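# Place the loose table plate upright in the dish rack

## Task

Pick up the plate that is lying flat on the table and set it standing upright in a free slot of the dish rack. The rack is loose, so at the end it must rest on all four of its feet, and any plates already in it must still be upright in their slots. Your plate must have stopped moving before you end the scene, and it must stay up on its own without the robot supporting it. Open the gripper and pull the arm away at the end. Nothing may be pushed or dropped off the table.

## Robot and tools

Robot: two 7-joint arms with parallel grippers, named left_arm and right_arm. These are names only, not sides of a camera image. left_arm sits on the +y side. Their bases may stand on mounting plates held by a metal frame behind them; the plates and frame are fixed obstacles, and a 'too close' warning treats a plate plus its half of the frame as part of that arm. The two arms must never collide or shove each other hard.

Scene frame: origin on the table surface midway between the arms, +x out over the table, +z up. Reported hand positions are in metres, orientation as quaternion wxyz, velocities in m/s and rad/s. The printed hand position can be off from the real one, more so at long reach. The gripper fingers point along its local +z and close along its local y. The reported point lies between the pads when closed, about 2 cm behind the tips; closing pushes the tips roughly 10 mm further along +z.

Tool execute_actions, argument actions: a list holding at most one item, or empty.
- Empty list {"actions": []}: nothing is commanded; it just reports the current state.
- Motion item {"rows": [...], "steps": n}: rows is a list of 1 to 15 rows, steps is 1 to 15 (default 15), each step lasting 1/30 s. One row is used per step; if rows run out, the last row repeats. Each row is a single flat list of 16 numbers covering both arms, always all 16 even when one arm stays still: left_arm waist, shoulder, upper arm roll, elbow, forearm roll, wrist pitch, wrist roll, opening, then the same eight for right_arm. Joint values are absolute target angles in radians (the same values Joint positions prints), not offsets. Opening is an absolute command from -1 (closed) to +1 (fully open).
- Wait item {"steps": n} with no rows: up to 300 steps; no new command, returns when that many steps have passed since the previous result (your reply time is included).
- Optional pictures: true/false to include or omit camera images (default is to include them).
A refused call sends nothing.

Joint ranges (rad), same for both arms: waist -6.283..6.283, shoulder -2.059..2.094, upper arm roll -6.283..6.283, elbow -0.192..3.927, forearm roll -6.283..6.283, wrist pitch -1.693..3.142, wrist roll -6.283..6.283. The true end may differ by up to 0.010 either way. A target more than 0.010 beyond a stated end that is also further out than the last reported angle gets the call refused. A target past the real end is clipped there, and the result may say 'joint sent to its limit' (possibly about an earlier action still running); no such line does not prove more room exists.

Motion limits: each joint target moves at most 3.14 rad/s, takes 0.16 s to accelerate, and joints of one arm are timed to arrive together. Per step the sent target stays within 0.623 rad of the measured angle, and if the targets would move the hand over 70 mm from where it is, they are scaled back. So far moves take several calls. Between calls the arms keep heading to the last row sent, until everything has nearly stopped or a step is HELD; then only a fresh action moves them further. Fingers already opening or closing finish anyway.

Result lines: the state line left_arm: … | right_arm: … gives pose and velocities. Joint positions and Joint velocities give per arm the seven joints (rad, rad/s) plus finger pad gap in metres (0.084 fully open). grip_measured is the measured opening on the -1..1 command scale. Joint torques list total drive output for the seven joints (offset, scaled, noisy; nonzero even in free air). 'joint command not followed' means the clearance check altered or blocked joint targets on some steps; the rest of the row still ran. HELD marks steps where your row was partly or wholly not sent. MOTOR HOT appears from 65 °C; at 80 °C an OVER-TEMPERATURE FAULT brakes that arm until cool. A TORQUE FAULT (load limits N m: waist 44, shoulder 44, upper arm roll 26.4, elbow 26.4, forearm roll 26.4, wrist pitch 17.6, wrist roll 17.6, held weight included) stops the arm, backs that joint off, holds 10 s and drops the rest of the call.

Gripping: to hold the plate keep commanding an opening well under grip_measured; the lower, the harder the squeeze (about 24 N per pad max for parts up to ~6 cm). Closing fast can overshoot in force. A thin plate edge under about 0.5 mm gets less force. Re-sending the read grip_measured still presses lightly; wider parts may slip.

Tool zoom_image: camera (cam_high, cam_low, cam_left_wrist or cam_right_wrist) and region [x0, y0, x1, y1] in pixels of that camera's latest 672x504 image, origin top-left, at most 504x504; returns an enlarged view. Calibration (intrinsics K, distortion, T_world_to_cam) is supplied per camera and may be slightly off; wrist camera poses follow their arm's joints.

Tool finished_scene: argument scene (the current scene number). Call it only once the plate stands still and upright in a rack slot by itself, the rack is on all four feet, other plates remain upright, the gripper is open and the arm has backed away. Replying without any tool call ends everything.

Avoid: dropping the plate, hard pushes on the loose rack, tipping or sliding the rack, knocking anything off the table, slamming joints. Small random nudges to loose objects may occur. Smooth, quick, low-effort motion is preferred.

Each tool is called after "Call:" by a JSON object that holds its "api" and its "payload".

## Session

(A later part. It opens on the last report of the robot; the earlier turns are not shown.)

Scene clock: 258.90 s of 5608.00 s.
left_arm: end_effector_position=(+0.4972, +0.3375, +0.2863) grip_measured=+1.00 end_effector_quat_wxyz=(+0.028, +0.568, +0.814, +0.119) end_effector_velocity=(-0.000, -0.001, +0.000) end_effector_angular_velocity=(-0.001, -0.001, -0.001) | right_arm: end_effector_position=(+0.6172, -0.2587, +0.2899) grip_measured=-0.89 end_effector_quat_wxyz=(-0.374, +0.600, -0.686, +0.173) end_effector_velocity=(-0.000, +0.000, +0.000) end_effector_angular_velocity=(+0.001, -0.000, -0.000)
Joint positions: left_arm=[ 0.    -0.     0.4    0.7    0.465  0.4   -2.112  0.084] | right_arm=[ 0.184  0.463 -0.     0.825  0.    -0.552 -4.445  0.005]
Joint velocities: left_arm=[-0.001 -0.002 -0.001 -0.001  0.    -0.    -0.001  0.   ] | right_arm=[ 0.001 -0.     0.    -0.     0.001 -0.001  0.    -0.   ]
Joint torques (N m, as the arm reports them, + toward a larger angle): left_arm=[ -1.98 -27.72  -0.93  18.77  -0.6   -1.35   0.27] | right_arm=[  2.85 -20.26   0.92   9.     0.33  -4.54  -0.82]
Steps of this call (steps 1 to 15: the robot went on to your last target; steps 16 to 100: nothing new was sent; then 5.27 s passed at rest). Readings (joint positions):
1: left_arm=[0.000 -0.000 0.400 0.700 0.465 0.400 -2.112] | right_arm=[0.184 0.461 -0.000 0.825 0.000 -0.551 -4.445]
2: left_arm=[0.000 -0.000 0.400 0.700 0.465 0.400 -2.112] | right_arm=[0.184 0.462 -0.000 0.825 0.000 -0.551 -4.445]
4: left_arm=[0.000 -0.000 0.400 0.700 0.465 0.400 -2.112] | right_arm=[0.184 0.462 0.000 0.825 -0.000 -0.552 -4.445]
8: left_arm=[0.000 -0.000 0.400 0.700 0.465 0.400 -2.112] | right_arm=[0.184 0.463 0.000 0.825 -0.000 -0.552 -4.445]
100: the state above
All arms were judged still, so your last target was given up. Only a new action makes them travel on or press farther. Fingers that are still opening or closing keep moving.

Call:
{"api": "execute_actions", "payload": {"actions": [{"rows":[[0.0,0.0,0.4,0.7,0.465,0.4,-2.112,1,0.183,0.470,0,0.828,0,-0.556,-4.446,-1],[0.0,0.0,0.4,0.7,0.465,0.4,-2.112,1,0.183,0.482,0,0.832,0,-0.564,-4.447,-1],[0.0,0.0,0.4,0.7,0.465,0.4,-2.112,1,0.182,0.495,0,0.836,0,-0.573,-4.448,-1],[0.0,0.0,0.4,0.7,0.465,0.4,-2.112,1,0.181,0.508,0,0.84,0,-0.581,-4.449,-1],[0.0,0.0,0.4,0.7,0.465,0.4,-2.112,1,0.18,0.521,0,0.8445,0,-0.59,-4.451,-1],[0.0,0.0,0.4,0.7,0.465,0.4,-2.112,1,0.1795,0.534,0,0.849,0,-0.598,-4.452,-1],[0.0,0.0,0.4,0.7,0.465,0.4,-2.112,1,0.179,0.547,0,0.8535,0,-0.606,-4.453,-1],[0.0,0.0,0.4,0.7,0.465,0.4,-2.112,1,0.178,0.56,0,0.858,0,-0.614,-4.455,-1],[0.0,0.0,0.4,0.7,0.465,0.4,-2.112,1,0.177,0.573,0,0.863,0,-0.622,-4.456,-1],[0.0,0.0,0.4,0.7,0.465,0.4,-2.112,1,0.176,0.586,0,0.868,0,-0.63,-4.457,-1],[0.0,0.0,0.4,0.7,0.465,0.4,-2.112,1,0.1755,0.597,0,0.872,0,-0.637,-4.458,-1],[0.0,0.0,0.4,0.7,0.465,0.4,-2.112,1,0.1751,0.6048,0,0.8754,0,-0.6414,-4.459,-1]],"steps":15}], "pictures": false}}

Call:
{"api": "execute_actions", "payload": {"actions": [{"steps":6}]}}

Call:
{"api": "zoom_image", "payload": {"camera": "cam_high", "region": [200, 110, 300, 250]}}

Call:
{"api": "zoom_image", "payload": {"camera": "cam_low", "region": [100, 210, 270, 430]}}

Scene clock: 269.93 s of 5608.00 s.
left_arm: end_effector_position=(+0.4972, +0.3375, +0.2863) grip_measured=+1.00 end_effector_quat_wxyz=(+0.028, +0.568, +0.814, +0.119) end_effector_velocity=(+0.001, +0.001, +0.001) end_effector_angular_velocity=(+0.000, -0.002, +0.001) | right_arm: end_effector_position=(+0.6175, -0.2590, +0.2474) grip_measured=-0.89 end_effector_quat_wxyz=(-0.370, +0.602, -0.685, +0.175) end_effector_velocity=(-0.003, -0.003, -0.054) end_effector_angular_velocity=(-0.018, +0.008, +0.001)
Joint positions: left_arm=[ 0.     0.     0.4    0.7    0.465  0.4   -2.112  0.084] | right_arm=[ 0.176  0.594 -0.     0.87   0.    -0.633 -4.458  0.005]
Joint velocities: left_arm=[ 0.    -0.001  0.001  0.001 -0.    -0.     0.001  0.   ] | right_arm=[-0.011  0.161 -0.003  0.054 -0.002 -0.096 -0.018  0.   ]
Joint torques (N m, as the arm reports them, + toward a larger angle): left_arm=[ -1.83 -27.66  -0.9   18.84  -0.55  -1.39   0.31] | right_arm=[  3.   -24.33   0.71   8.5    0.29  -4.69  -0.63]
Steps of this call (steps 1 to 90: nothing new was sent; then 7.53 s passed at rest; steps 91 to 105: all 15 steps of this action). Readings (joint positions):
91: left_arm=[0.000 -0.000 0.400 0.700 0.465 0.400 -2.112] | right_arm=[0.184 0.463 0.000 0.825 -0.000 -0.552 -4.445]
92: left_arm=[0.000 0.000 0.400 0.700 0.465 0.400 -2.112] | right_arm=[0.184 0.464 0.000 0.826 -0.000 -0.553 -4.445]
94: left_arm=[0.000 0.000 0.400 0.700 0.465 0.400 -2.112] | right_arm=[0.183 0.473 0.000 0.830 -0.000 -0.559 -4.446]
98: left_arm=[0.000 -0.000 0.400 0.700 0.465 0.400 -2.112] | right_arm=[0.181 0.515 0.000 0.842 -0.000 -0.585 -4.450]
105: the state above

Scene clock: 270.13 s of 5608.00 s.
left_arm: end_effector_position=(+0.4972, +0.3375, +0.2863) grip_measured=+1.00 end_effector_quat_wxyz=(+0.028, +0.568, +0.814, +0.119) end_effector_velocity=(+0.000, -0.001, -0.000) end_effector_angular_velocity=(-0.000, +0.000, -0.000) | right_arm: end_effector_position=(+0.6182, -0.2588, +0.2453) grip_measured=-0.89 end_effector_quat_wxyz=(-0.371, +0.602, -0.685, +0.176) end_effector_velocity=(-0.000, +0.001, -0.004) end_effector_angular_velocity=(+0.000, -0.001, +0.002)
Joint positions: left_arm=[ 0.    -0.     0.4    0.7    0.465  0.4   -2.112  0.084] | right_arm=[ 0.175  0.603  0.     0.875  0.    -0.64  -4.459  0.005]
Joint velocities: left_arm=[-0.001  0.001 -0.001  0.     0.     0.    -0.002  0.   ] | right_arm=[-0.001  0.013  0.002  0.005 -0.001 -0.009 -0.001 -0.   ]
Joint torques (N m, as the arm reports them, + toward a larger angle): left_arm=[ -2.08 -27.6   -0.88  18.72  -0.67  -1.33   0.27] | right_arm=[  2.77 -21.26   0.88   8.45   0.31  -4.82  -0.86]
Steps of this call (steps 1 to 6: the robot went on to your last target). Readings (joint positions):
1: left_arm=[0.000 0.000 0.400 0.700 0.465 0.400 -2.112] | right_arm=[0.176 0.598 -0.000 0.871 0.000 -0.636 -4.458]
2: left_arm=[-0.000 -0.000 0.400 0.700 0.465 0.400 -2.112] | right_arm=[0.175 0.600 -0.000 0.873 0.000 -0.638 -4.458]
4: left_arm=[0.000 0.000 0.400 0.700 0.465 0.400 -2.112] | right_arm=[0.175 0.602 -0.000 0.874 0.000 -0.640 -4.459]
6: the state above
camera_calibration (this result's frames):
cam_left_wrist: T_world_to_cam=[[0.912852, 0.347894, 0.213709, -0.597874], [0.374719, -0.921712, -0.100159, 0.222559], [0.162133, 0.171511, -0.971749, 0.269281], [0, 0, 0, 1]] pos_world=[0.418714, 0.366947, 0.411736]
cam_right_wrist: T_world_to_cam=[[-0.676905, 0.20805, -0.706056, 0.678372], [-0.00581142, 0.957683, 0.287767, 0.245886], [0.736048, 0.198894, -0.647051, -0.113762], [0, 0, 0, 1]] pos_world=[0.544357, -0.35399, 0.334601]

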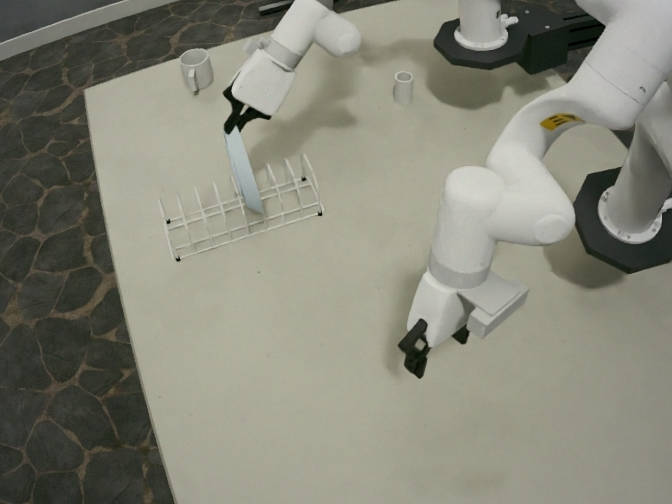

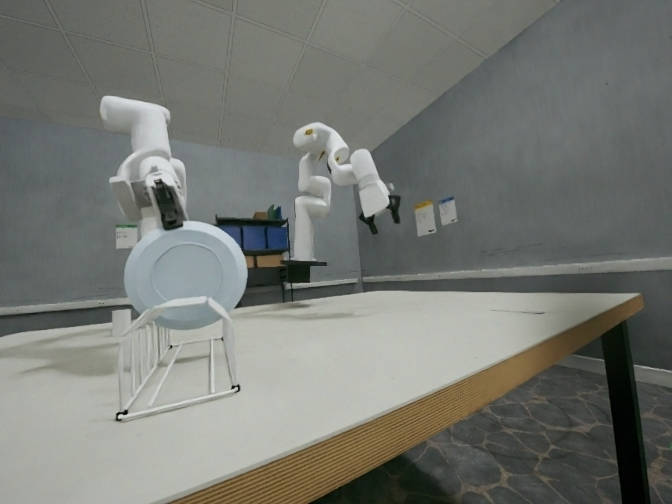

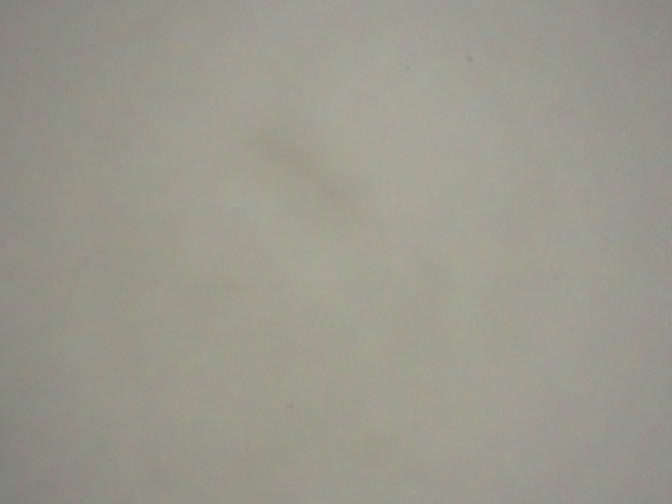

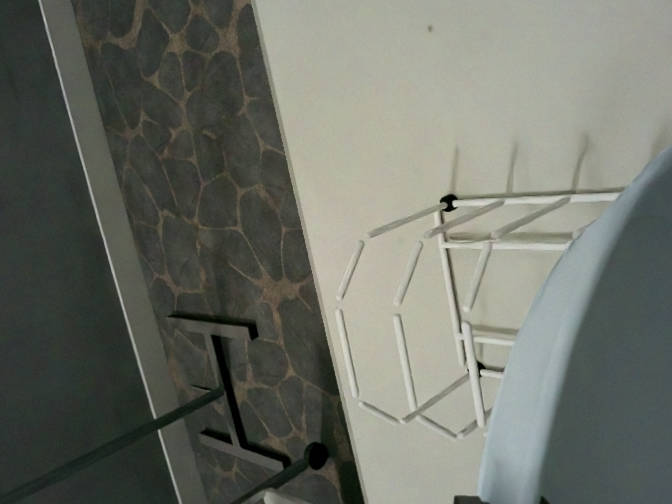

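Region (200, 110, 300, 250) of cam_high's 672x504 image, scaled by 3.600, with more detail than that image has; it fills the left 360 columns of this view, and the rest is white.

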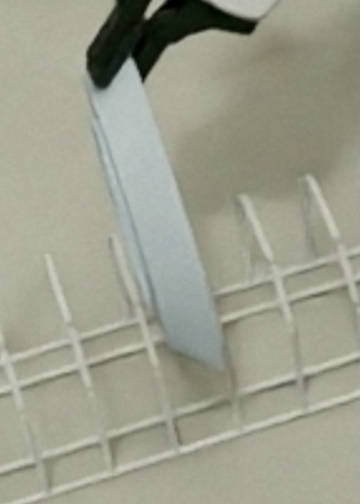

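Region (100, 210, 270, 430) of cam_low's 672x504 image, scaled by 2.291, with more detail than that image has; it fills the left 389 columns of this view, and the rest is white.

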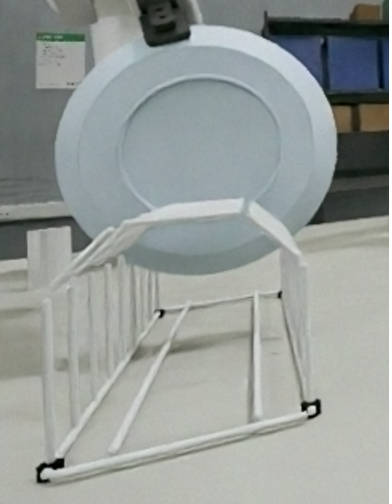

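Call:
{"api": "execute_actions", "payload": {"actions": [{"rows":[[0.0,0.0,0.4,0.7,0.465,0.4,-2.112,1,0.175,0.612,0,0.8785,0,-0.6455,-4.459,-1],[0.0,0.0,0.4,0.7,0.465,0.4,-2.112,1,0.175,0.625,0,0.884,0,-0.653,-4.459,-1],[0.0,0.0,0.4,0.7,0.465,0.4,-2.112,1,0.175,0.639,0,0.89,0,-0.661,-4.459,-1],[0.0,0.0,0.4,0.7,0.465,0.4,-2.112,1,0.175,0.653,0,0.896,0,-0.669,-4.459,-1],[0.0,0.0,0.4,0.7,0.465,0.4,-2.112,1,0.175,0.667,0,0.9025,0,-0.6765,-4.459,-1],[0.0,0.0,0.4,0.7,0.465,0.4,-2.112,1,0.175,0.681,0,0.909,0,-0.684,-4.459,-1],[0.0,0.0,0.4,0.7,0.465,0.4,-2.112,1,0.175,0.695,0,0.9155,0,-0.6915,-4.459,-1],[0.0,0.0,0.4,0.7,0.465,0.4,-2.112,1,0.175,0.708,0,0.922,0,-0.698,-4.46,-1],[0.0,0.0,0.4,0.7,0.465,0.4,-2.112,1,0.174,0.72,0,0.928,0,-0.704,-4.46,-1],[0.0,0.0,0.4,0.7,0.465,0.4,-2.112,1,0.174,0.73,0,0.933,0,-0.709,-4.46,-1],[0.0,0.0,0.4,0.7,0.465,0.4,-2.112,1,0.174,0.738,0,0.937,0,-0.713,-4.46,-1],[0.0,0.0,0.4,0.7,0.465,0.4,-2.112,1,0.174,0.743,0,0.9395,0,-0.7155,-4.46,-1]],"steps":15}], "pictures": false}}

Call:
{"api": "execute_actions", "payload": {"actions": [{"steps":8}]}}

Call:
{"api": "zoom_image", "payload": {"camera": "cam_low", "region": [100, 210, 270, 430]}}

Scene clock: 280.97 s of 5608.00 s.
left_arm: end_effector_position=(+0.4972, +0.3375, +0.2863) grip_measured=+1.00 end_effector_quat_wxyz=(+0.028, +0.568, +0.814, +0.119) end_effector_velocity=(-0.000, +0.000, +0.000) end_effector_angular_velocity=(-0.000, -0.000, +0.000) | right_arm: end_effector_position=(+0.6177, -0.2551, +0.2045) grip_measured=-0.89 end_effector_quat_wxyz=(-0.370, +0.602, -0.685, +0.176) end_effector_velocity=(-0.002, +0.002, -0.038) end_effector_angular_velocity=(-0.002, -0.000, -0.003)
Joint positions: left_arm=[ 0.     0.     0.4    0.7    0.465  0.4   -2.112  0.084] | right_arm=[ 0.174  0.734 -0.     0.934  0.    -0.71  -4.46   0.005]
Joint velocities: left_arm=[ 0.    -0.001  0.    -0.     0.     0.     0.     0.   ] | right_arm=[-0.002  0.123 -0.001  0.058  0.001 -0.066 -0.001  0.   ]
Joint torques (N m, as the arm reports them, + toward a larger angle): left_arm=[ -2.07 -27.72  -1.    18.64  -0.77  -1.33   0.36] | right_arm=[  3.36 -24.4    0.88   7.22   0.19  -5.01  -0.92]
Steps of this call (steps 1 to 30: the robot went on to your last target; steps 31 to 120: nothing new was sent; then 6.33 s passed at rest; steps 121 to 135: all 15 steps of this action). Readings (joint positions):
121: left_arm=[0.000 0.000 0.400 0.700 0.465 0.400 -2.112] | right_arm=[0.175 0.605 -0.000 0.875 0.000 -0.641 -4.459]
122: left_arm=[0.000 0.000 0.400 0.700 0.465 0.400 -2.112] | right_arm=[0.175 0.606 -0.000 0.876 -0.000 -0.642 -4.459]
124: left_arm=[0.000 0.000 0.400 0.700 0.465 0.400 -2.112] | right_arm=[0.175 0.615 -0.000 0.881 -0.000 -0.649 -4.459]
128: left_arm=[0.000 0.000 0.400 0.700 0.465 0.400 -2.112] | right_arm=[0.175 0.660 -0.000 0.900 0.000 -0.672 -4.459]
135: the state above

Scene clock: 281.23 s of 5608.00 s.
left_arm: end_effector_position=(+0.4972, +0.3375, +0.2863) grip_measured=+1.00 end_effector_quat_wxyz=(+0.028, +0.568, +0.814, +0.119) end_effector_velocity=(-0.000, +0.001, +0.000) end_effector_angular_velocity=(-0.000, -0.000, +0.003) | right_arm: end_effector_position=(+0.6182, -0.2546, +0.2028) grip_measured=-0.89 end_effector_quat_wxyz=(-0.371, +0.602, -0.685, +0.177) end_effector_velocity=(-0.001, -0.000, -0.002) end_effector_angular_velocity=(-0.000, +0.001, +0.000)
Joint positions: left_arm=[ 0.     0.     0.4    0.7    0.465  0.4   -2.112  0.084] | right_arm=[ 0.174  0.742  0.     0.939 -0.    -0.715 -4.46   0.005]
Joint velocities: left_arm=[ 0.    -0.001  0.001 -0.001  0.     0.    -0.001 -0.   ] | right_arm=[-0.001  0.006  0.     0.002 -0.    -0.003 -0.     0.   ]
Joint torques (N m, as the arm reports them, + toward a larger angle): left_arm=[ -2.07 -27.84  -0.94  18.69  -0.65  -1.37   0.29] | right_arm=[  2.93 -21.8    0.92   7.73   0.39  -4.83  -0.9 ]
Steps of this call (steps 1 to 8: the robot went on to your last target). Readings (joint positions):
1: left_arm=[-0.000 0.000 0.400 0.700 0.465 0.400 -2.112] | right_arm=[0.174 0.737 -0.000 0.936 0.000 -0.712 -4.460]
2: left_arm=[0.000 -0.000 0.400 0.700 0.465 0.400 -2.112] | right_arm=[0.174 0.739 -0.000 0.937 0.000 -0.713 -4.460]
4: left_arm=[0.000 0.000 0.400 0.700 0.465 0.400 -2.112] | right_arm=[0.174 0.741 -0.000 0.938 0.000 -0.714 -4.460]
8: the state above
camera_calibration (this result's frames):
cam_left_wrist: T_world_to_cam=[[0.912852, 0.347894, 0.213709, -0.597874], [0.374719, -0.921712, -0.100159, 0.222558], [0.162133, 0.171511, -0.971749, 0.269281], [0, 0, 0, 1]] pos_world=[0.418714, 0.366947, 0.411736]
cam_right_wrist: T_world_to_cam=[[-0.676694, 0.207689, -0.706364, 0.647275], [-0.0054637, 0.957947, 0.286894, 0.254139], [0.736244, 0.197999, -0.647102, -0.142454], [0, 0, 0, 1]] pos_world=[0.544277, -0.349678, 0.292119]

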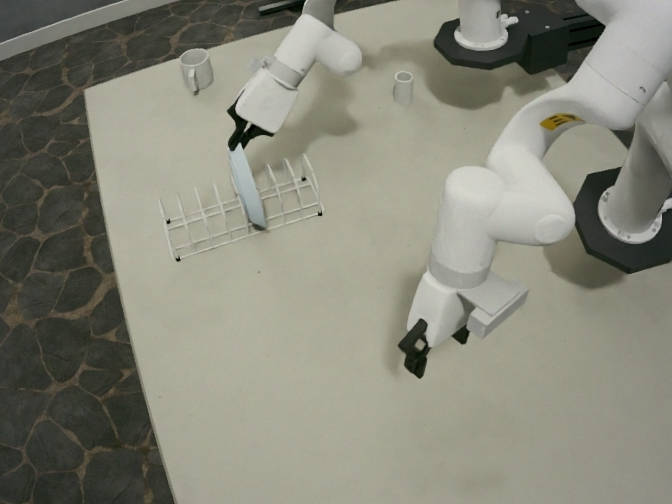

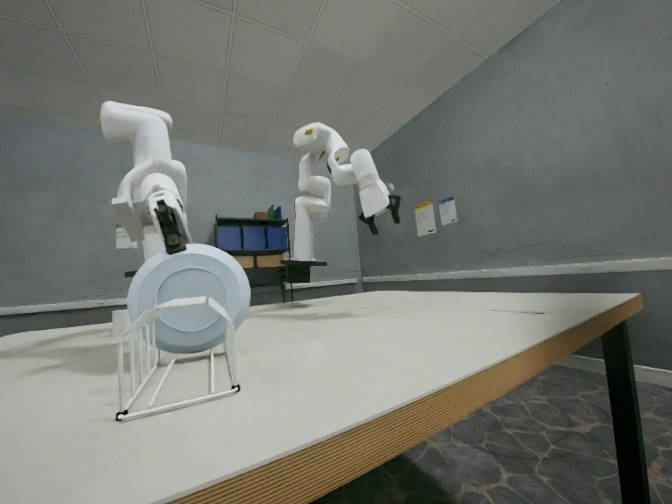

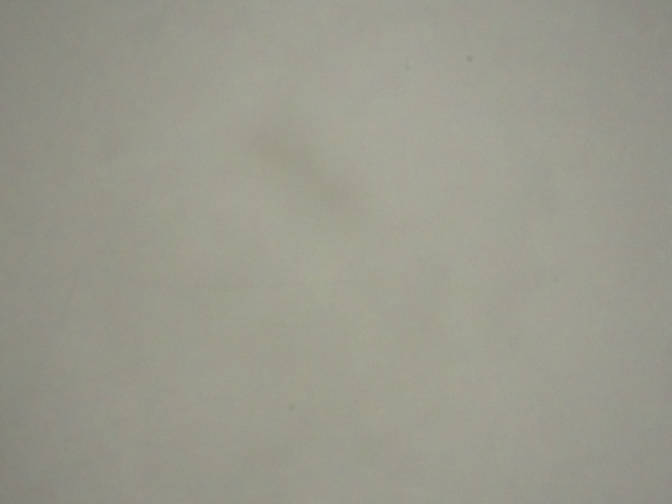

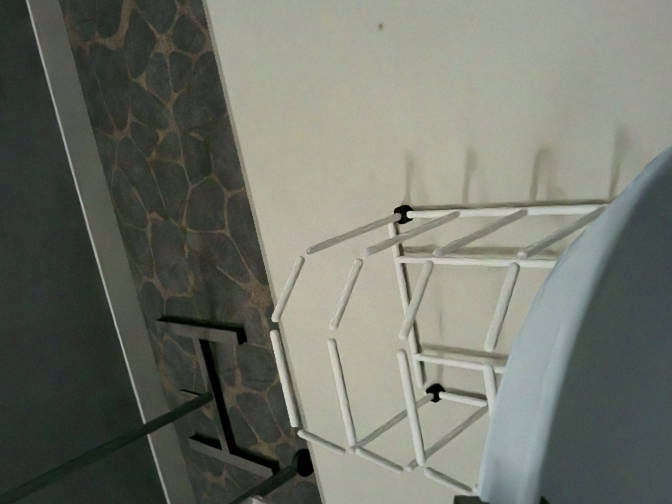

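Region (100, 210, 270, 430) of cam_low's 672x504 image, scaled by 2.291, with more detail than that image has; it fills the left 389 columns of this view, and the rest is white.

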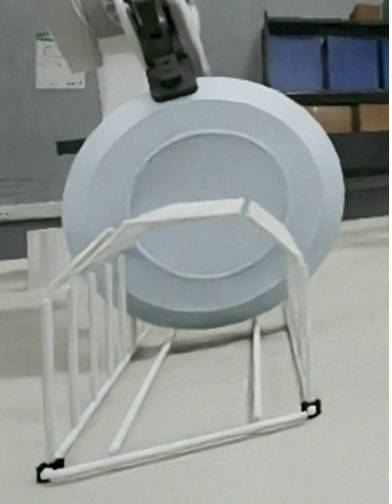

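Call:
{"api": "execute_actions", "payload": {"actions": [{"rows":[[0.0,0.0,0.4,0.7,0.465,0.4,-2.112,1,0.174,0.747,0,0.9415,0,-0.7175,-4.46,-1],[0.0,0.0,0.4,0.7,0.465,0.4,-2.112,1,0.174,0.751,0,0.9435,0,-0.7195,-4.46,-1],[0.0,0.0,0.4,0.7,0.465,0.4,-2.112,1,0.1735,0.755,0,0.9455,0,-0.7215,-4.46,-1],[0.0,0.0,0.4,0.7,0.465,0.4,-2.112,1,0.1735,0.759,0,0.9475,0,-0.7235,-4.46,-1],[0.0,0.0,0.4,0.7,0.465,0.4,-2.112,1,0.173,0.762,0,0.949,0,-0.725,-4.46,-1],[0.0,0.0,0.4,0.7,0.465,0.4,-2.112,1,0.173,0.765,0,0.9505,0,-0.7265,-4.46,-1]],"steps":15}]}}

Call:
{"api": "zoom_image", "payload": {"camera": "cam_low", "region": [100, 210, 270, 430]}}

Scene clock: 286.23 s of 5608.00 s.
left_arm: end_effector_position=(+0.4972, +0.3375, +0.2863) grip_measured=+1.00 end_effector_quat_wxyz=(+0.028, +0.568, +0.814, +0.119) end_effector_velocity=(-0.000, -0.000, -0.000) end_effector_angular_velocity=(+0.000, +0.001, +0.000) | right_arm: end_effector_position=(+0.6204, -0.2552, +0.1990) grip_measured=-0.89 end_effector_quat_wxyz=(-0.373, +0.600, -0.684, +0.179) end_effector_velocity=(-0.001, -0.001, -0.002) end_effector_angular_velocity=(-0.002, +0.002, -0.000)
Joint positions: left_arm=[ 0.     0.     0.4    0.7    0.465  0.4   -2.112  0.084] | right_arm=[ 0.173  0.762 -0.001  0.953  0.    -0.729 -4.46   0.005]
Joint velocities: left_arm=[ 0.    -0.    -0.001 -0.001  0.001  0.    -0.001  0.   ] | right_arm=[-0.001  0.004 -0.     0.     0.    -0.002 -0.002  0.   ]
Joint torques (N m, as the arm reports them, + toward a larger angle): left_arm=[ -1.85 -27.67  -0.98  18.81  -0.55  -1.35   0.22] | right_arm=[  4.5  -14.28   1.6    3.19  -0.24   0.36  -1.02]
Steps of this call (steps 1 to 15: the robot went on to your last target; steps 16 to 100: nothing new was sent; then 1.17 s passed at rest; steps 101 to 115: all 15 steps of this action). Readings (joint positions):
101: left_arm=[-0.000 -0.000 0.400 0.700 0.465 0.400 -2.112] | right_arm=[0.174 0.743 0.000 0.940 0.000 -0.716 -4.460]
102: left_arm=[0.000 0.000 0.400 0.700 0.465 0.400 -2.112] | right_arm=[0.174 0.744 -0.000 0.940 0.000 -0.716 -4.460]
104: left_arm=[0.000 -0.000 0.400 0.700 0.465 0.400 -2.112] | right_arm=[0.174 0.748 0.000 0.942 0.000 -0.718 -4.460]
108: left_arm=[-0.000 -0.000 0.400 0.700 0.465 0.400 -2.112] | right_arm=[0.173 0.758 -0.000 0.950 0.000 -0.726 -4.460]
115: the state above
camera_calibration (this result's frames):
cam_left_wrist: T_world_to_cam=[[0.912852, 0.347894, 0.213709, -0.597874], [0.374719, -0.921712, -0.100159, 0.222558], [0.162133, 0.171511, -0.971749, 0.269281], [0, 0, 0, 1]] pos_world=[0.418714, 0.366947, 0.411736]
cam_right_wrist: T_world_to_cam=[[-0.670596, 0.210248, -0.711405, 0.644053], [-0.00486078, 0.95773, 0.287629, 0.255168], [0.741807, 0.196341, -0.641228, -0.151513], [0, 0, 0, 1]] pos_world=[0.545533, -0.350045, 0.287634]

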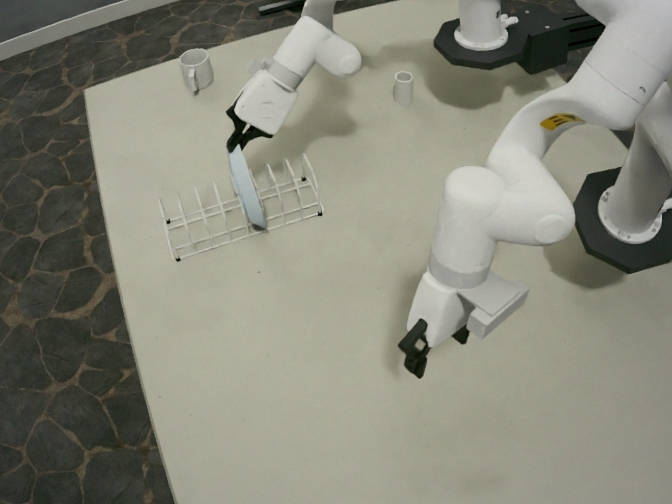

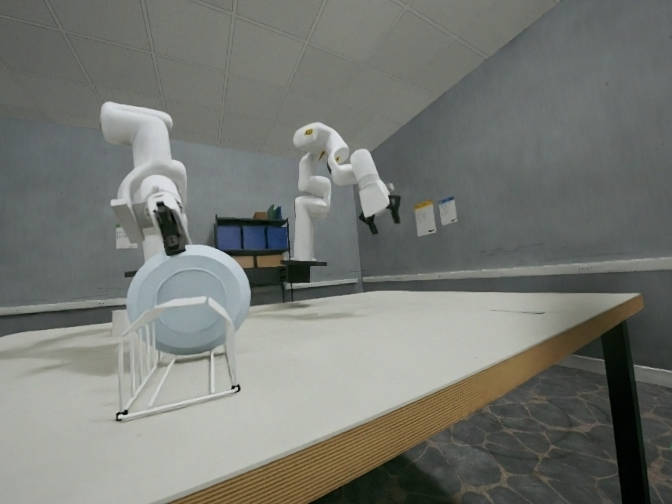

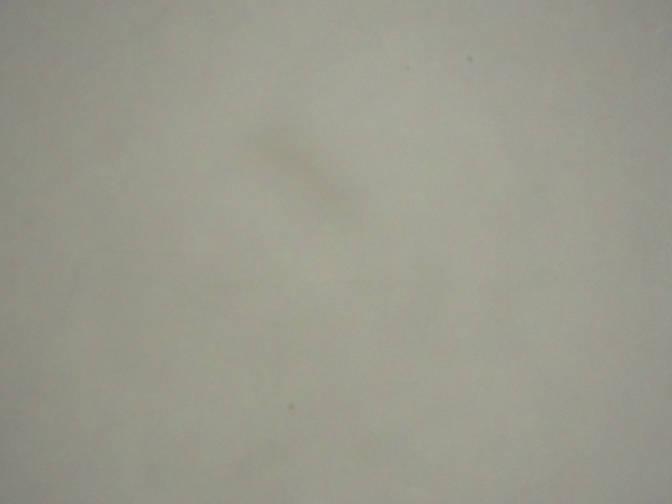

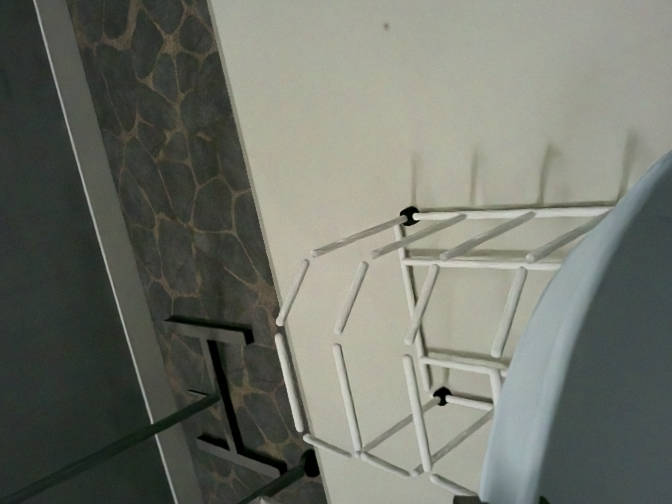

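Region (100, 210, 270, 430) of cam_low's 672x504 image, scaled by 2.291, with more detail than that image has; it fills the left 389 columns of this view, and the rest is white.

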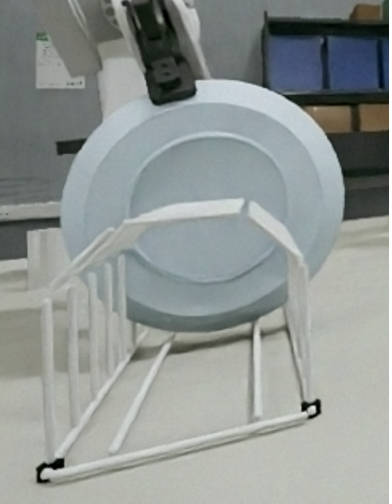

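Touched down; ease off and release.

Call:
{"api": "execute_actions", "payload": {"actions": [{"rows":[[0.0,0.0,0.4,0.7,0.465,0.4,-2.112,1,0.174,0.757,0,0.947,0,-0.722,-4.46,-1],[0.0,0.0,0.4,0.7,0.465,0.4,-2.112,1,0.174,0.751,0,0.9435,0,-0.7195,-4.46,-1],[0.0,0.0,0.4,0.7,0.465,0.4,-2.112,1,0.174,0.751,0,0.9435,0,-0.7195,-4.46,-1],[0.0,0.0,0.4,0.7,0.465,0.4,-2.112,1,0.174,0.751,0,0.9435,0,-0.7195,-4.46,-0.95],[0.0,0.0,0.4,0.7,0.465,0.4,-2.112,1,0.174,0.751,0,0.9435,0,-0.7195,-4.46,-0.88],[0.0,0.0,0.4,0.7,0.465,0.4,-2.112,1,0.174,0.751,0,0.9435,0,-0.7195,-4.46,-0.83],[0.0,0.0,0.4,0.7,0.465,0.4,-2.112,1,0.174,0.751,0,0.9435,0,-0.7195,-4.46,-0.78],[0.0,0.0,0.4,0.7,0.465,0.4,-2.112,1,0.174,0.751,0,0.9435,0,-0.7195,-4.46,-0.72],[0.0,0.0,0.4,0.7,0.465,0.4,-2.112,1,0.174,0.751,0,0.9435,0,-0.7195,-4.46,-0.65],[0.0,0.0,0.4,0.7,0.465,0.4,-2.112,1,0.174,0.751,0,0.9435,0,-0.7195,-4.46,-0.58],[0.0,0.0,0.4,0.7,0.465,0.4,-2.112,1,0.174,0.751,0,0.9435,0,-0.7195,-4.46,-0.5],[0.0,0.0,0.4,0.7,0.465,0.4,-2.112,1,0.174,0.751,0,0.9435,0,-0.7195,-4.46,-0.4],[0.0,0.0,0.4,0.7,0.465,0.4,-2.112,1,0.174,0.751,0,0.9435,0,-0.7195,-4.46,-0.3],[0.0,0.0,0.4,0.7,0.465,0.4,-2.112,1,0.174,0.751,0,0.9435,0,-0.7195,-4.46,-0.2],[0.0,0.0,0.4,0.7,0.465,0.4,-2.112,1,0.174,0.751,0,0.9435,0,-0.7195,-4.46,-0.1]],"steps":15}], "pictures": false}}

Call:
{"api": "execute_actions", "payload": {"actions": [{"steps":6}]}}

Call:
{"api": "zoom_image", "payload": {"camera": "cam_high", "region": [150, 90, 330, 270]}}

Scene clock: 295.63 s of 5608.00 s.
left_arm: end_effector_position=(+0.4972, +0.3375, +0.2863) grip_measured=+1.00 end_effector_quat_wxyz=(+0.028, +0.568, +0.814, +0.119) end_effector_velocity=(+0.001, -0.001, +0.001) end_effector_angular_velocity=(-0.000, -0.002, -0.001) | right_arm: end_effector_position=(+0.6123, -0.2523, +0.1928) grip_measured=-0.21 end_effector_quat_wxyz=(-0.364, +0.606, -0.686, +0.171) end_effector_velocity=(+0.011, +0.001, +0.014) end_effector_angular_velocity=(+0.008, -0.037, -0.004)
Joint positions: left_arm=[ 0.     0.     0.4    0.7    0.465  0.4   -2.112  0.084] | right_arm=[ 0.175  0.758  0.002  0.937 -0.001 -0.714 -4.46   0.035]
Joint velocities: left_arm=[-0.    -0.002 -0.001  0.     0.     0.    -0.001  0.   ] | right_arm=[ 0.001 -0.009  0.001  0.015  0.    -0.013  0.     0.133]
Joint torques (N m, as the arm reports them, + toward a larger angle): left_arm=[ -2.06 -27.58  -0.92  18.63  -0.7   -1.33   0.24] | right_arm=[  2.37 -21.91   0.35   6.88   0.33  -3.93  -1.01]
Steps of this call (steps 1 to 15: the robot went on to your last target; steps 16 to 100: nothing new was sent; then 5.57 s passed at rest; steps 101 to 115: all 15 steps of this action). Readings (joint positions):
101: left_arm=[-0.000 0.000 0.400 0.700 0.465 0.400 -2.112] | right_arm=[0.173 0.764 -0.000 0.950 -0.000 -0.733 -4.460]
102: left_arm=[0.000 -0.000 0.400 0.700 0.465 0.400 -2.112] | right_arm=[0.173 0.763 -0.000 0.950 0.000 -0.732 -4.460]
104: left_arm=[0.000 -0.000 0.400 0.700 0.465 0.400 -2.112] | right_arm=[0.174 0.758 0.000 0.946 -0.000 -0.727 -4.460]
108: left_arm=[0.000 -0.000 0.400 0.700 0.465 0.400 -2.112] | right_arm=[0.174 0.754 0.001 0.942 -0.000 -0.721 -4.460]
115: the state above

Scene clock: 295.83 s of 5608.00 s.
left_arm: end_effector_position=(+0.4972, +0.3375, +0.2863) grip_measured=+1.00 end_effector_quat_wxyz=(+0.028, +0.568, +0.814, +0.119) end_effector_velocity=(+0.001, +0.001, +0.001) end_effector_angular_velocity=(+0.001, -0.002, +0.001) | right_arm: end_effector_position=(+0.6166, -0.2537, +0.1981) grip_measured=-0.11 end_effector_quat_wxyz=(-0.369, +0.603, -0.685, +0.175) end_effector_velocity=(+0.012, -0.006, +0.016) end_effector_angular_velocity=(+0.003, -0.038, -0.014)
Joint positions: left_arm=[ 0.     0.     0.4    0.7    0.465  0.4   -2.112  0.084] | right_arm=[ 0.174  0.753  0.001  0.942 -0.    -0.718 -4.46   0.039]
Joint velocities: left_arm=[-0.    -0.001  0.001  0.002 -0.     0.     0.001 -0.   ] | right_arm=[-0.003 -0.015 -0.006  0.013  0.002 -0.011  0.     0.   ]
Joint torques (N m, as the arm reports them, + toward a larger angle): left_arm=[ -1.98 -27.67  -0.91  18.78  -0.67  -1.38   0.22] | right_arm=[  3.21 -19.81   0.48   6.65   0.41  -3.35  -0.9 ]
Steps of this call (steps 1 to 6: the robot went on to your last target). Readings (joint positions):
1: left_arm=[0.000 0.000 0.400 0.700 0.465 0.400 -2.112] | right_arm=[0.175 0.757 0.002 0.938 -0.001 -0.715 -4.460]
2: left_arm=[0.000 -0.000 0.400 0.700 0.465 0.400 -2.112] | right_arm=[0.175 0.756 0.002 0.939 -0.001 -0.716 -4.460]
4: left_arm=[-0.000 0.000 0.400 0.700 0.465 0.400 -2.112] | right_arm=[0.175 0.754 0.001 0.941 -0.000 -0.717 -4.460]
6: the state above
camera_calibration (this result's frames):
cam_left_wrist: T_world_to_cam=[[0.912852, 0.347894, 0.213709, -0.597874], [0.374719, -0.921712, -0.100159, 0.222559], [0.162133, 0.171511, -0.971749, 0.269281], [0, 0, 0, 1]] pos_world=[0.418714, 0.366947, 0.411736]
cam_right_wrist: T_world_to_cam=[[-0.680422, 0.206271, -0.703191, 0.643996], [-0.00556716, 0.958086, 0.286428, 0.254823], [0.7328, 0.198807, -0.650754, -0.141481], [0, 0, 0, 1]] pos_world=[0.543285, -0.348853, 0.287794]

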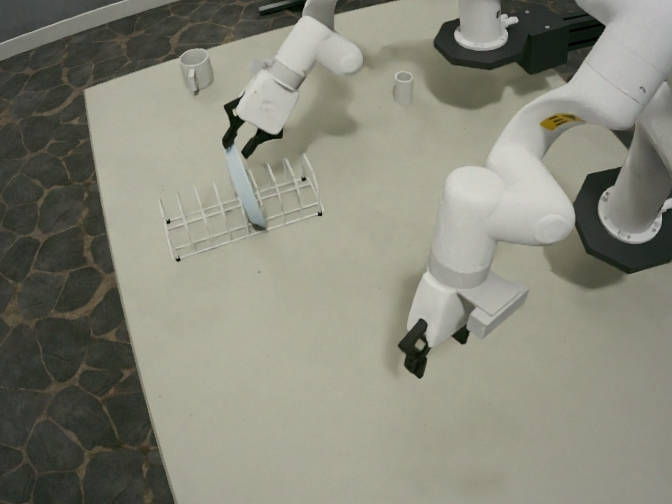

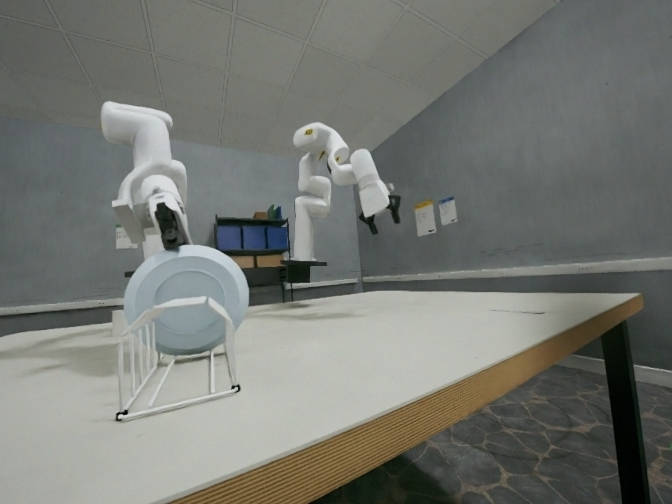

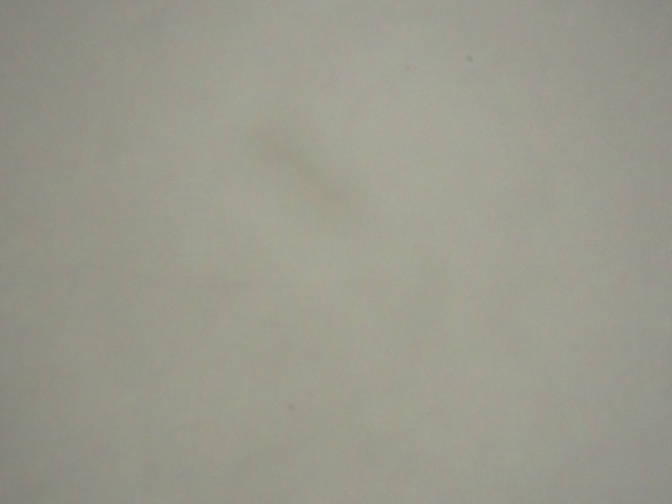

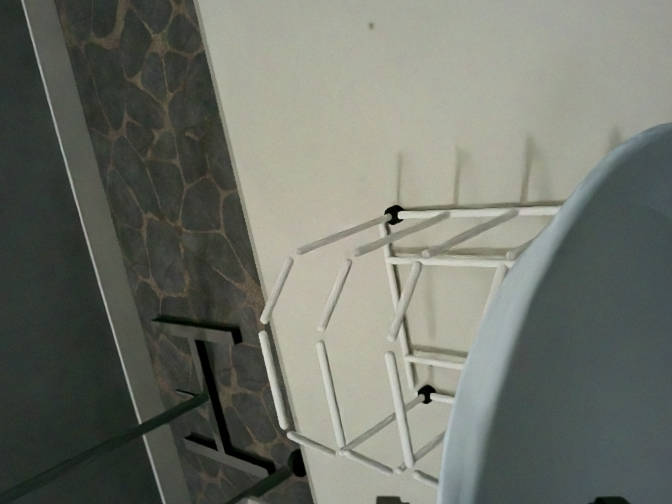

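Region (150, 90, 330, 270) of cam_high's 672x504 image, scaled by 2.800, with more detail than that image has.

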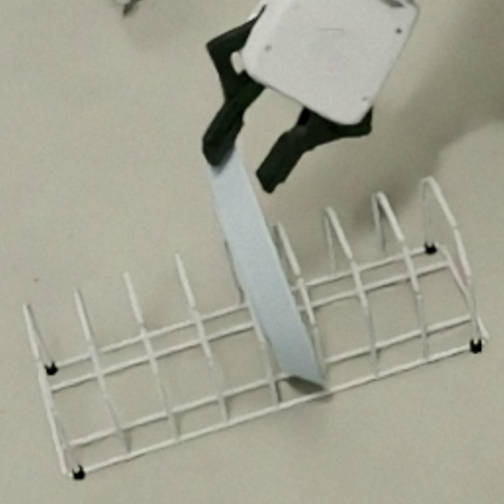

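Call:
{"api": "execute_actions", "payload": {"actions": [{"rows":[[0.0,0.0,0.4,0.7,0.465,0.4,-2.112,1,0.174,0.735,0,0.928,0,-0.719,-4.46,-0.1],[0.0,0.0,0.4,0.7,0.465,0.4,-2.112,1,0.174,0.71,0,0.905,0,-0.717,-4.46,-0.1],[0.0,0.0,0.4,0.7,0.465,0.4,-2.112,1,0.174,0.675,0,0.873,0,-0.714,-4.46,-0.1],[0.0,0.0,0.4,0.7,0.465,0.4,-2.112,1,0.174,0.63,0,0.834,0,-0.708,-4.46,-0.1],[0.0,0.0,0.4,0.7,0.465,0.4,-2.112,1,0.17,0.58,0,0.79,0,-0.70,-4.46,-0.1],[0.0,0.0,0.4,0.7,0.465,0.4,-2.112,1,0.16,0.525,0,0.745,0,-0.69,-4.46,-0.1],[0.0,0.0,0.4,0.7,0.465,0.4,-2.112,1,0.15,0.47,0,0.70,0,-0.67,-4.46,-0.1],[0.0,0.0,0.4,0.7,0.465,0.4,-2.112,1,0.14,0.415,0,0.655,0,-0.64,-4.46,-0.1],[0.0,0.0,0.4,0.7,0.465,0.4,-2.112,1,0.12,0.36,0,0.61,0,-0.61,-4.46,-0.1],[0.0,0.0,0.4,0.7,0.465,0.4,-2.112,1,0.10,0.305,0,0.57,0,-0.57,-4.46,-0.1],[0.0,0.0,0.4,0.7,0.465,0.4,-2.112,1,0.08,0.25,0,0.53,0,-0.53,-4.46,-0.1],[0.0,0.0,0.4,0.7,0.465,0.4,-2.112,1,0.06,0.2,0,0.495,0,-0.49,-4.46,-0.1],[0.0,0.0,0.4,0.7,0.465,0.4,-2.112,1,0.04,0.155,0,0.465,0,-0.45,-4.46,-0.1],[0.0,0.0,0.4,0.7,0.465,0.4,-2.112,1,0.02,0.12,0,0.445,0,-0.42,-4.46,-0.1],[0.0,0.0,0.4,0.7,0.465,0.4,-2.112,1,0.0,0.1,0,0.43,0,-0.4,-4.46,-0.1]],"steps":15}], "pictures": false}}

Call:
{"api": "execute_actions", "payload": {"actions": [{"steps":20}]}}

Call:
{"api": "zoom_image", "payload": {"camera": "cam_high", "region": [150, 90, 330, 270]}}

Scene clock: 306.23 s of 5608.00 s.
left_arm: end_effector_position=(+0.4972, +0.3375, +0.2863) grip_measured=+1.00 end_effector_quat_wxyz=(+0.028, +0.568, +0.814, +0.119) end_effector_velocity=(-0.000, -0.000, -0.001) end_effector_angular_velocity=(+0.000, +0.002, -0.001) | right_arm: end_effector_position=(+0.5498, -0.3204, +0.2774) grip_measured=-0.11 end_effector_quat_wxyz=(+0.328, -0.588, +0.720, -0.169) end_effector_velocity=(-0.259, -0.304, +0.094) end_effector_angular_velocity=(-0.096, +0.608, -0.428)
Joint positions: left_arm=[ 0.     0.     0.4    0.7    0.465  0.4   -2.112  0.084] | right_arm=[ 0.094  0.309 -0.001  0.581  0.    -0.558 -4.46   0.039]
Joint velocities: left_arm=[-0.     0.002  0.    -0.     0.     0.     0.     0.   ] | right_arm=[-0.487 -1.276 -0.004 -0.937  0.002  0.904  0.001 -0.   ]
Joint torques (N m, as the arm reports them, + toward a larger angle): left_arm=[ -1.9  -27.58  -0.87  18.72  -0.68  -1.34   0.27] | right_arm=[  1.58 -14.57   0.6    6.92   0.43  -3.3   -0.95]
Steps of this call (steps 1 to 15: the robot went on to your last target; steps 16 to 100: nothing new was sent; then 6.57 s passed at rest; steps 101 to 115: all 15 steps of this action). Readings (joint positions):
101: left_arm=[0.000 -0.000 0.400 0.700 0.465 0.400 -2.112] | right_arm=[0.174 0.751 -0.000 0.943 0.000 -0.719 -4.460]
102: left_arm=[0.000 0.000 0.400 0.700 0.465 0.400 -2.112] | right_arm=[0.174 0.749 0.000 0.942 0.000 -0.719 -4.460]
104: left_arm=[0.000 0.000 0.400 0.700 0.465 0.400 -2.112] | right_arm=[0.174 0.732 0.000 0.923 -0.000 -0.718 -4.460]
108: left_arm=[-0.000 0.000 0.400 0.700 0.465 0.400 -2.112] | right_arm=[0.172 0.621 0.001 0.826 -0.000 -0.704 -4.460]
115: the state above

Scene clock: 306.90 s of 5608.00 s.
left_arm: end_effector_position=(+0.4972, +0.3375, +0.2863) grip_measured=+1.00 end_effector_quat_wxyz=(+0.028, +0.568, +0.814, +0.119) end_effector_velocity=(+0.000, +0.001, +0.000) end_effector_angular_velocity=(+0.001, -0.001, +0.001) | right_arm: end_effector_position=(+0.5008, -0.3717, +0.2870) grip_measured=-0.11 end_effector_quat_wxyz=(+0.277, -0.569, +0.759, -0.155) end_effector_velocity=(+0.000, -0.002, +0.002) end_effector_angular_velocity=(-0.000, -0.003, -0.004)
Joint positions: left_arm=[ 0.     0.     0.4    0.7    0.465  0.4   -2.112  0.084] | right_arm=[ 0.     0.101  0.     0.43  -0.    -0.4   -4.46   0.039]
Joint velocities: left_arm=[ 0.001  0.     0.     0.001  0.    -0.    -0.     0.   ] | right_arm=[-0.003 -0.006 -0.001 -0.001 -0.     0.002  0.     0.   ]
Joint torques (N m, as the arm reports them, + toward a larger angle): left_arm=[ -1.95 -27.58  -0.9   18.68  -0.68  -1.41   0.26] | right_arm=[  1.51 -12.99   0.59   7.44   0.57  -3.64  -0.88]
Steps of this call (steps 1 to 20: the robot went on to your last target). Readings (joint positions):
1: left_arm=[0.000 0.000 0.400 0.700 0.465 0.400 -2.112] | right_arm=[0.077 0.267 -0.001 0.550 0.000 -0.527 -4.460]
2: left_arm=[0.000 0.000 0.400 0.700 0.465 0.400 -2.112] | right_arm=[0.059 0.226 -0.001 0.522 0.000 -0.497 -4.460]
4: left_arm=[0.000 0.000 0.400 0.700 0.465 0.400 -2.112] | right_arm=[0.026 0.158 -0.002 0.473 0.000 -0.446 -4.460]
8: left_arm=[0.000 0.000 0.400 0.700 0.465 0.400 -2.112] | right_arm=[0.005 0.113 -0.000 0.439 0.000 -0.410 -4.460]
20: the state above
camera_calibration (this result's frames):
cam_left_wrist: T_world_to_cam=[[0.912852, 0.347894, 0.213709, -0.597874], [0.374719, -0.921712, -0.100159, 0.222559], [0.162133, 0.171511, -0.971749, 0.269281], [0, 0, 0, 1]] pos_world=[0.418714, 0.366947, 0.411736]
cam_right_wrist: T_world_to_cam=[[-0.765323, 0.297481, -0.570777, 0.690502], [0.19262, 0.952, 0.237896, 0.254114], [0.614149, 0.0721245, -0.785888, 0.0758278], [0, 0, 0, 1]] pos_world=[0.43294, -0.452797, 0.393262]

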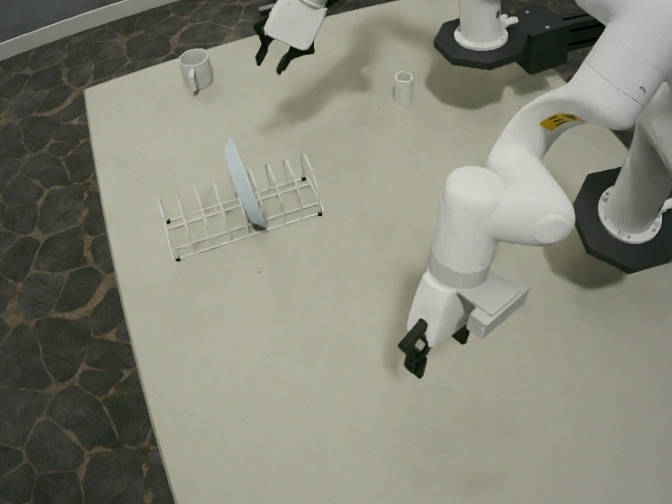

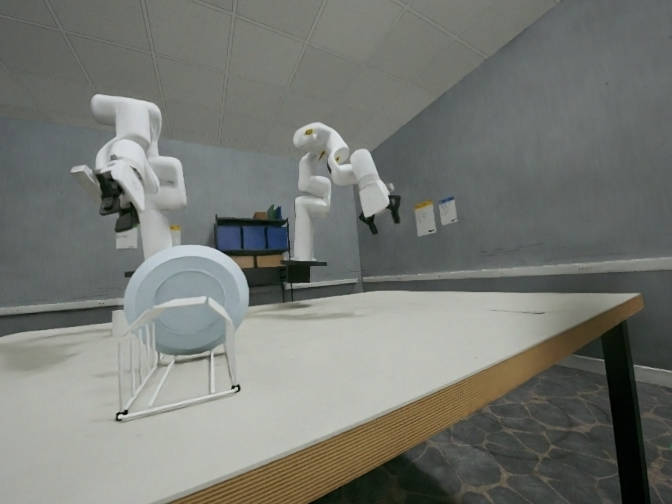

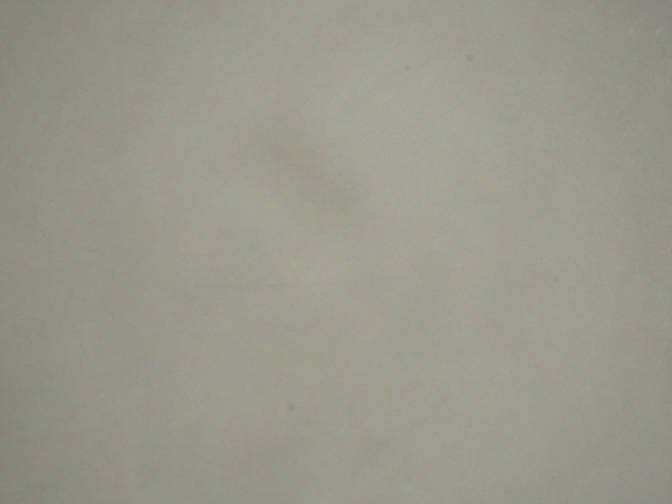

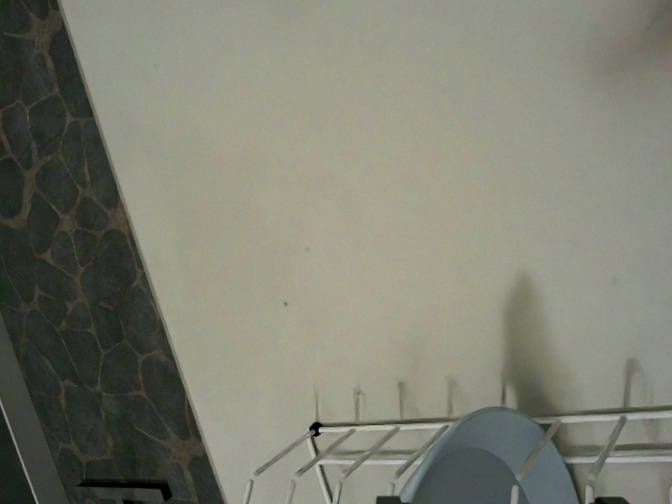

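Region (150, 90, 330, 270) of cam_high's 672x504 image, scaled by 2.800, with more detail than that image has.

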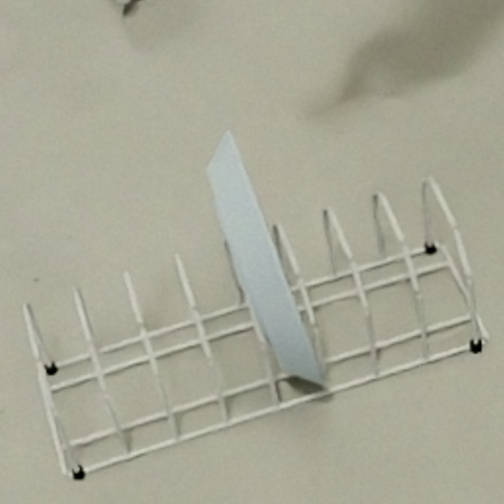

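The plate is standing still, in the same spot as 11 s ago.

Call:
{"api": "finished_scene", "payload": {"scene": 1}}

The scene is finished: the task was done.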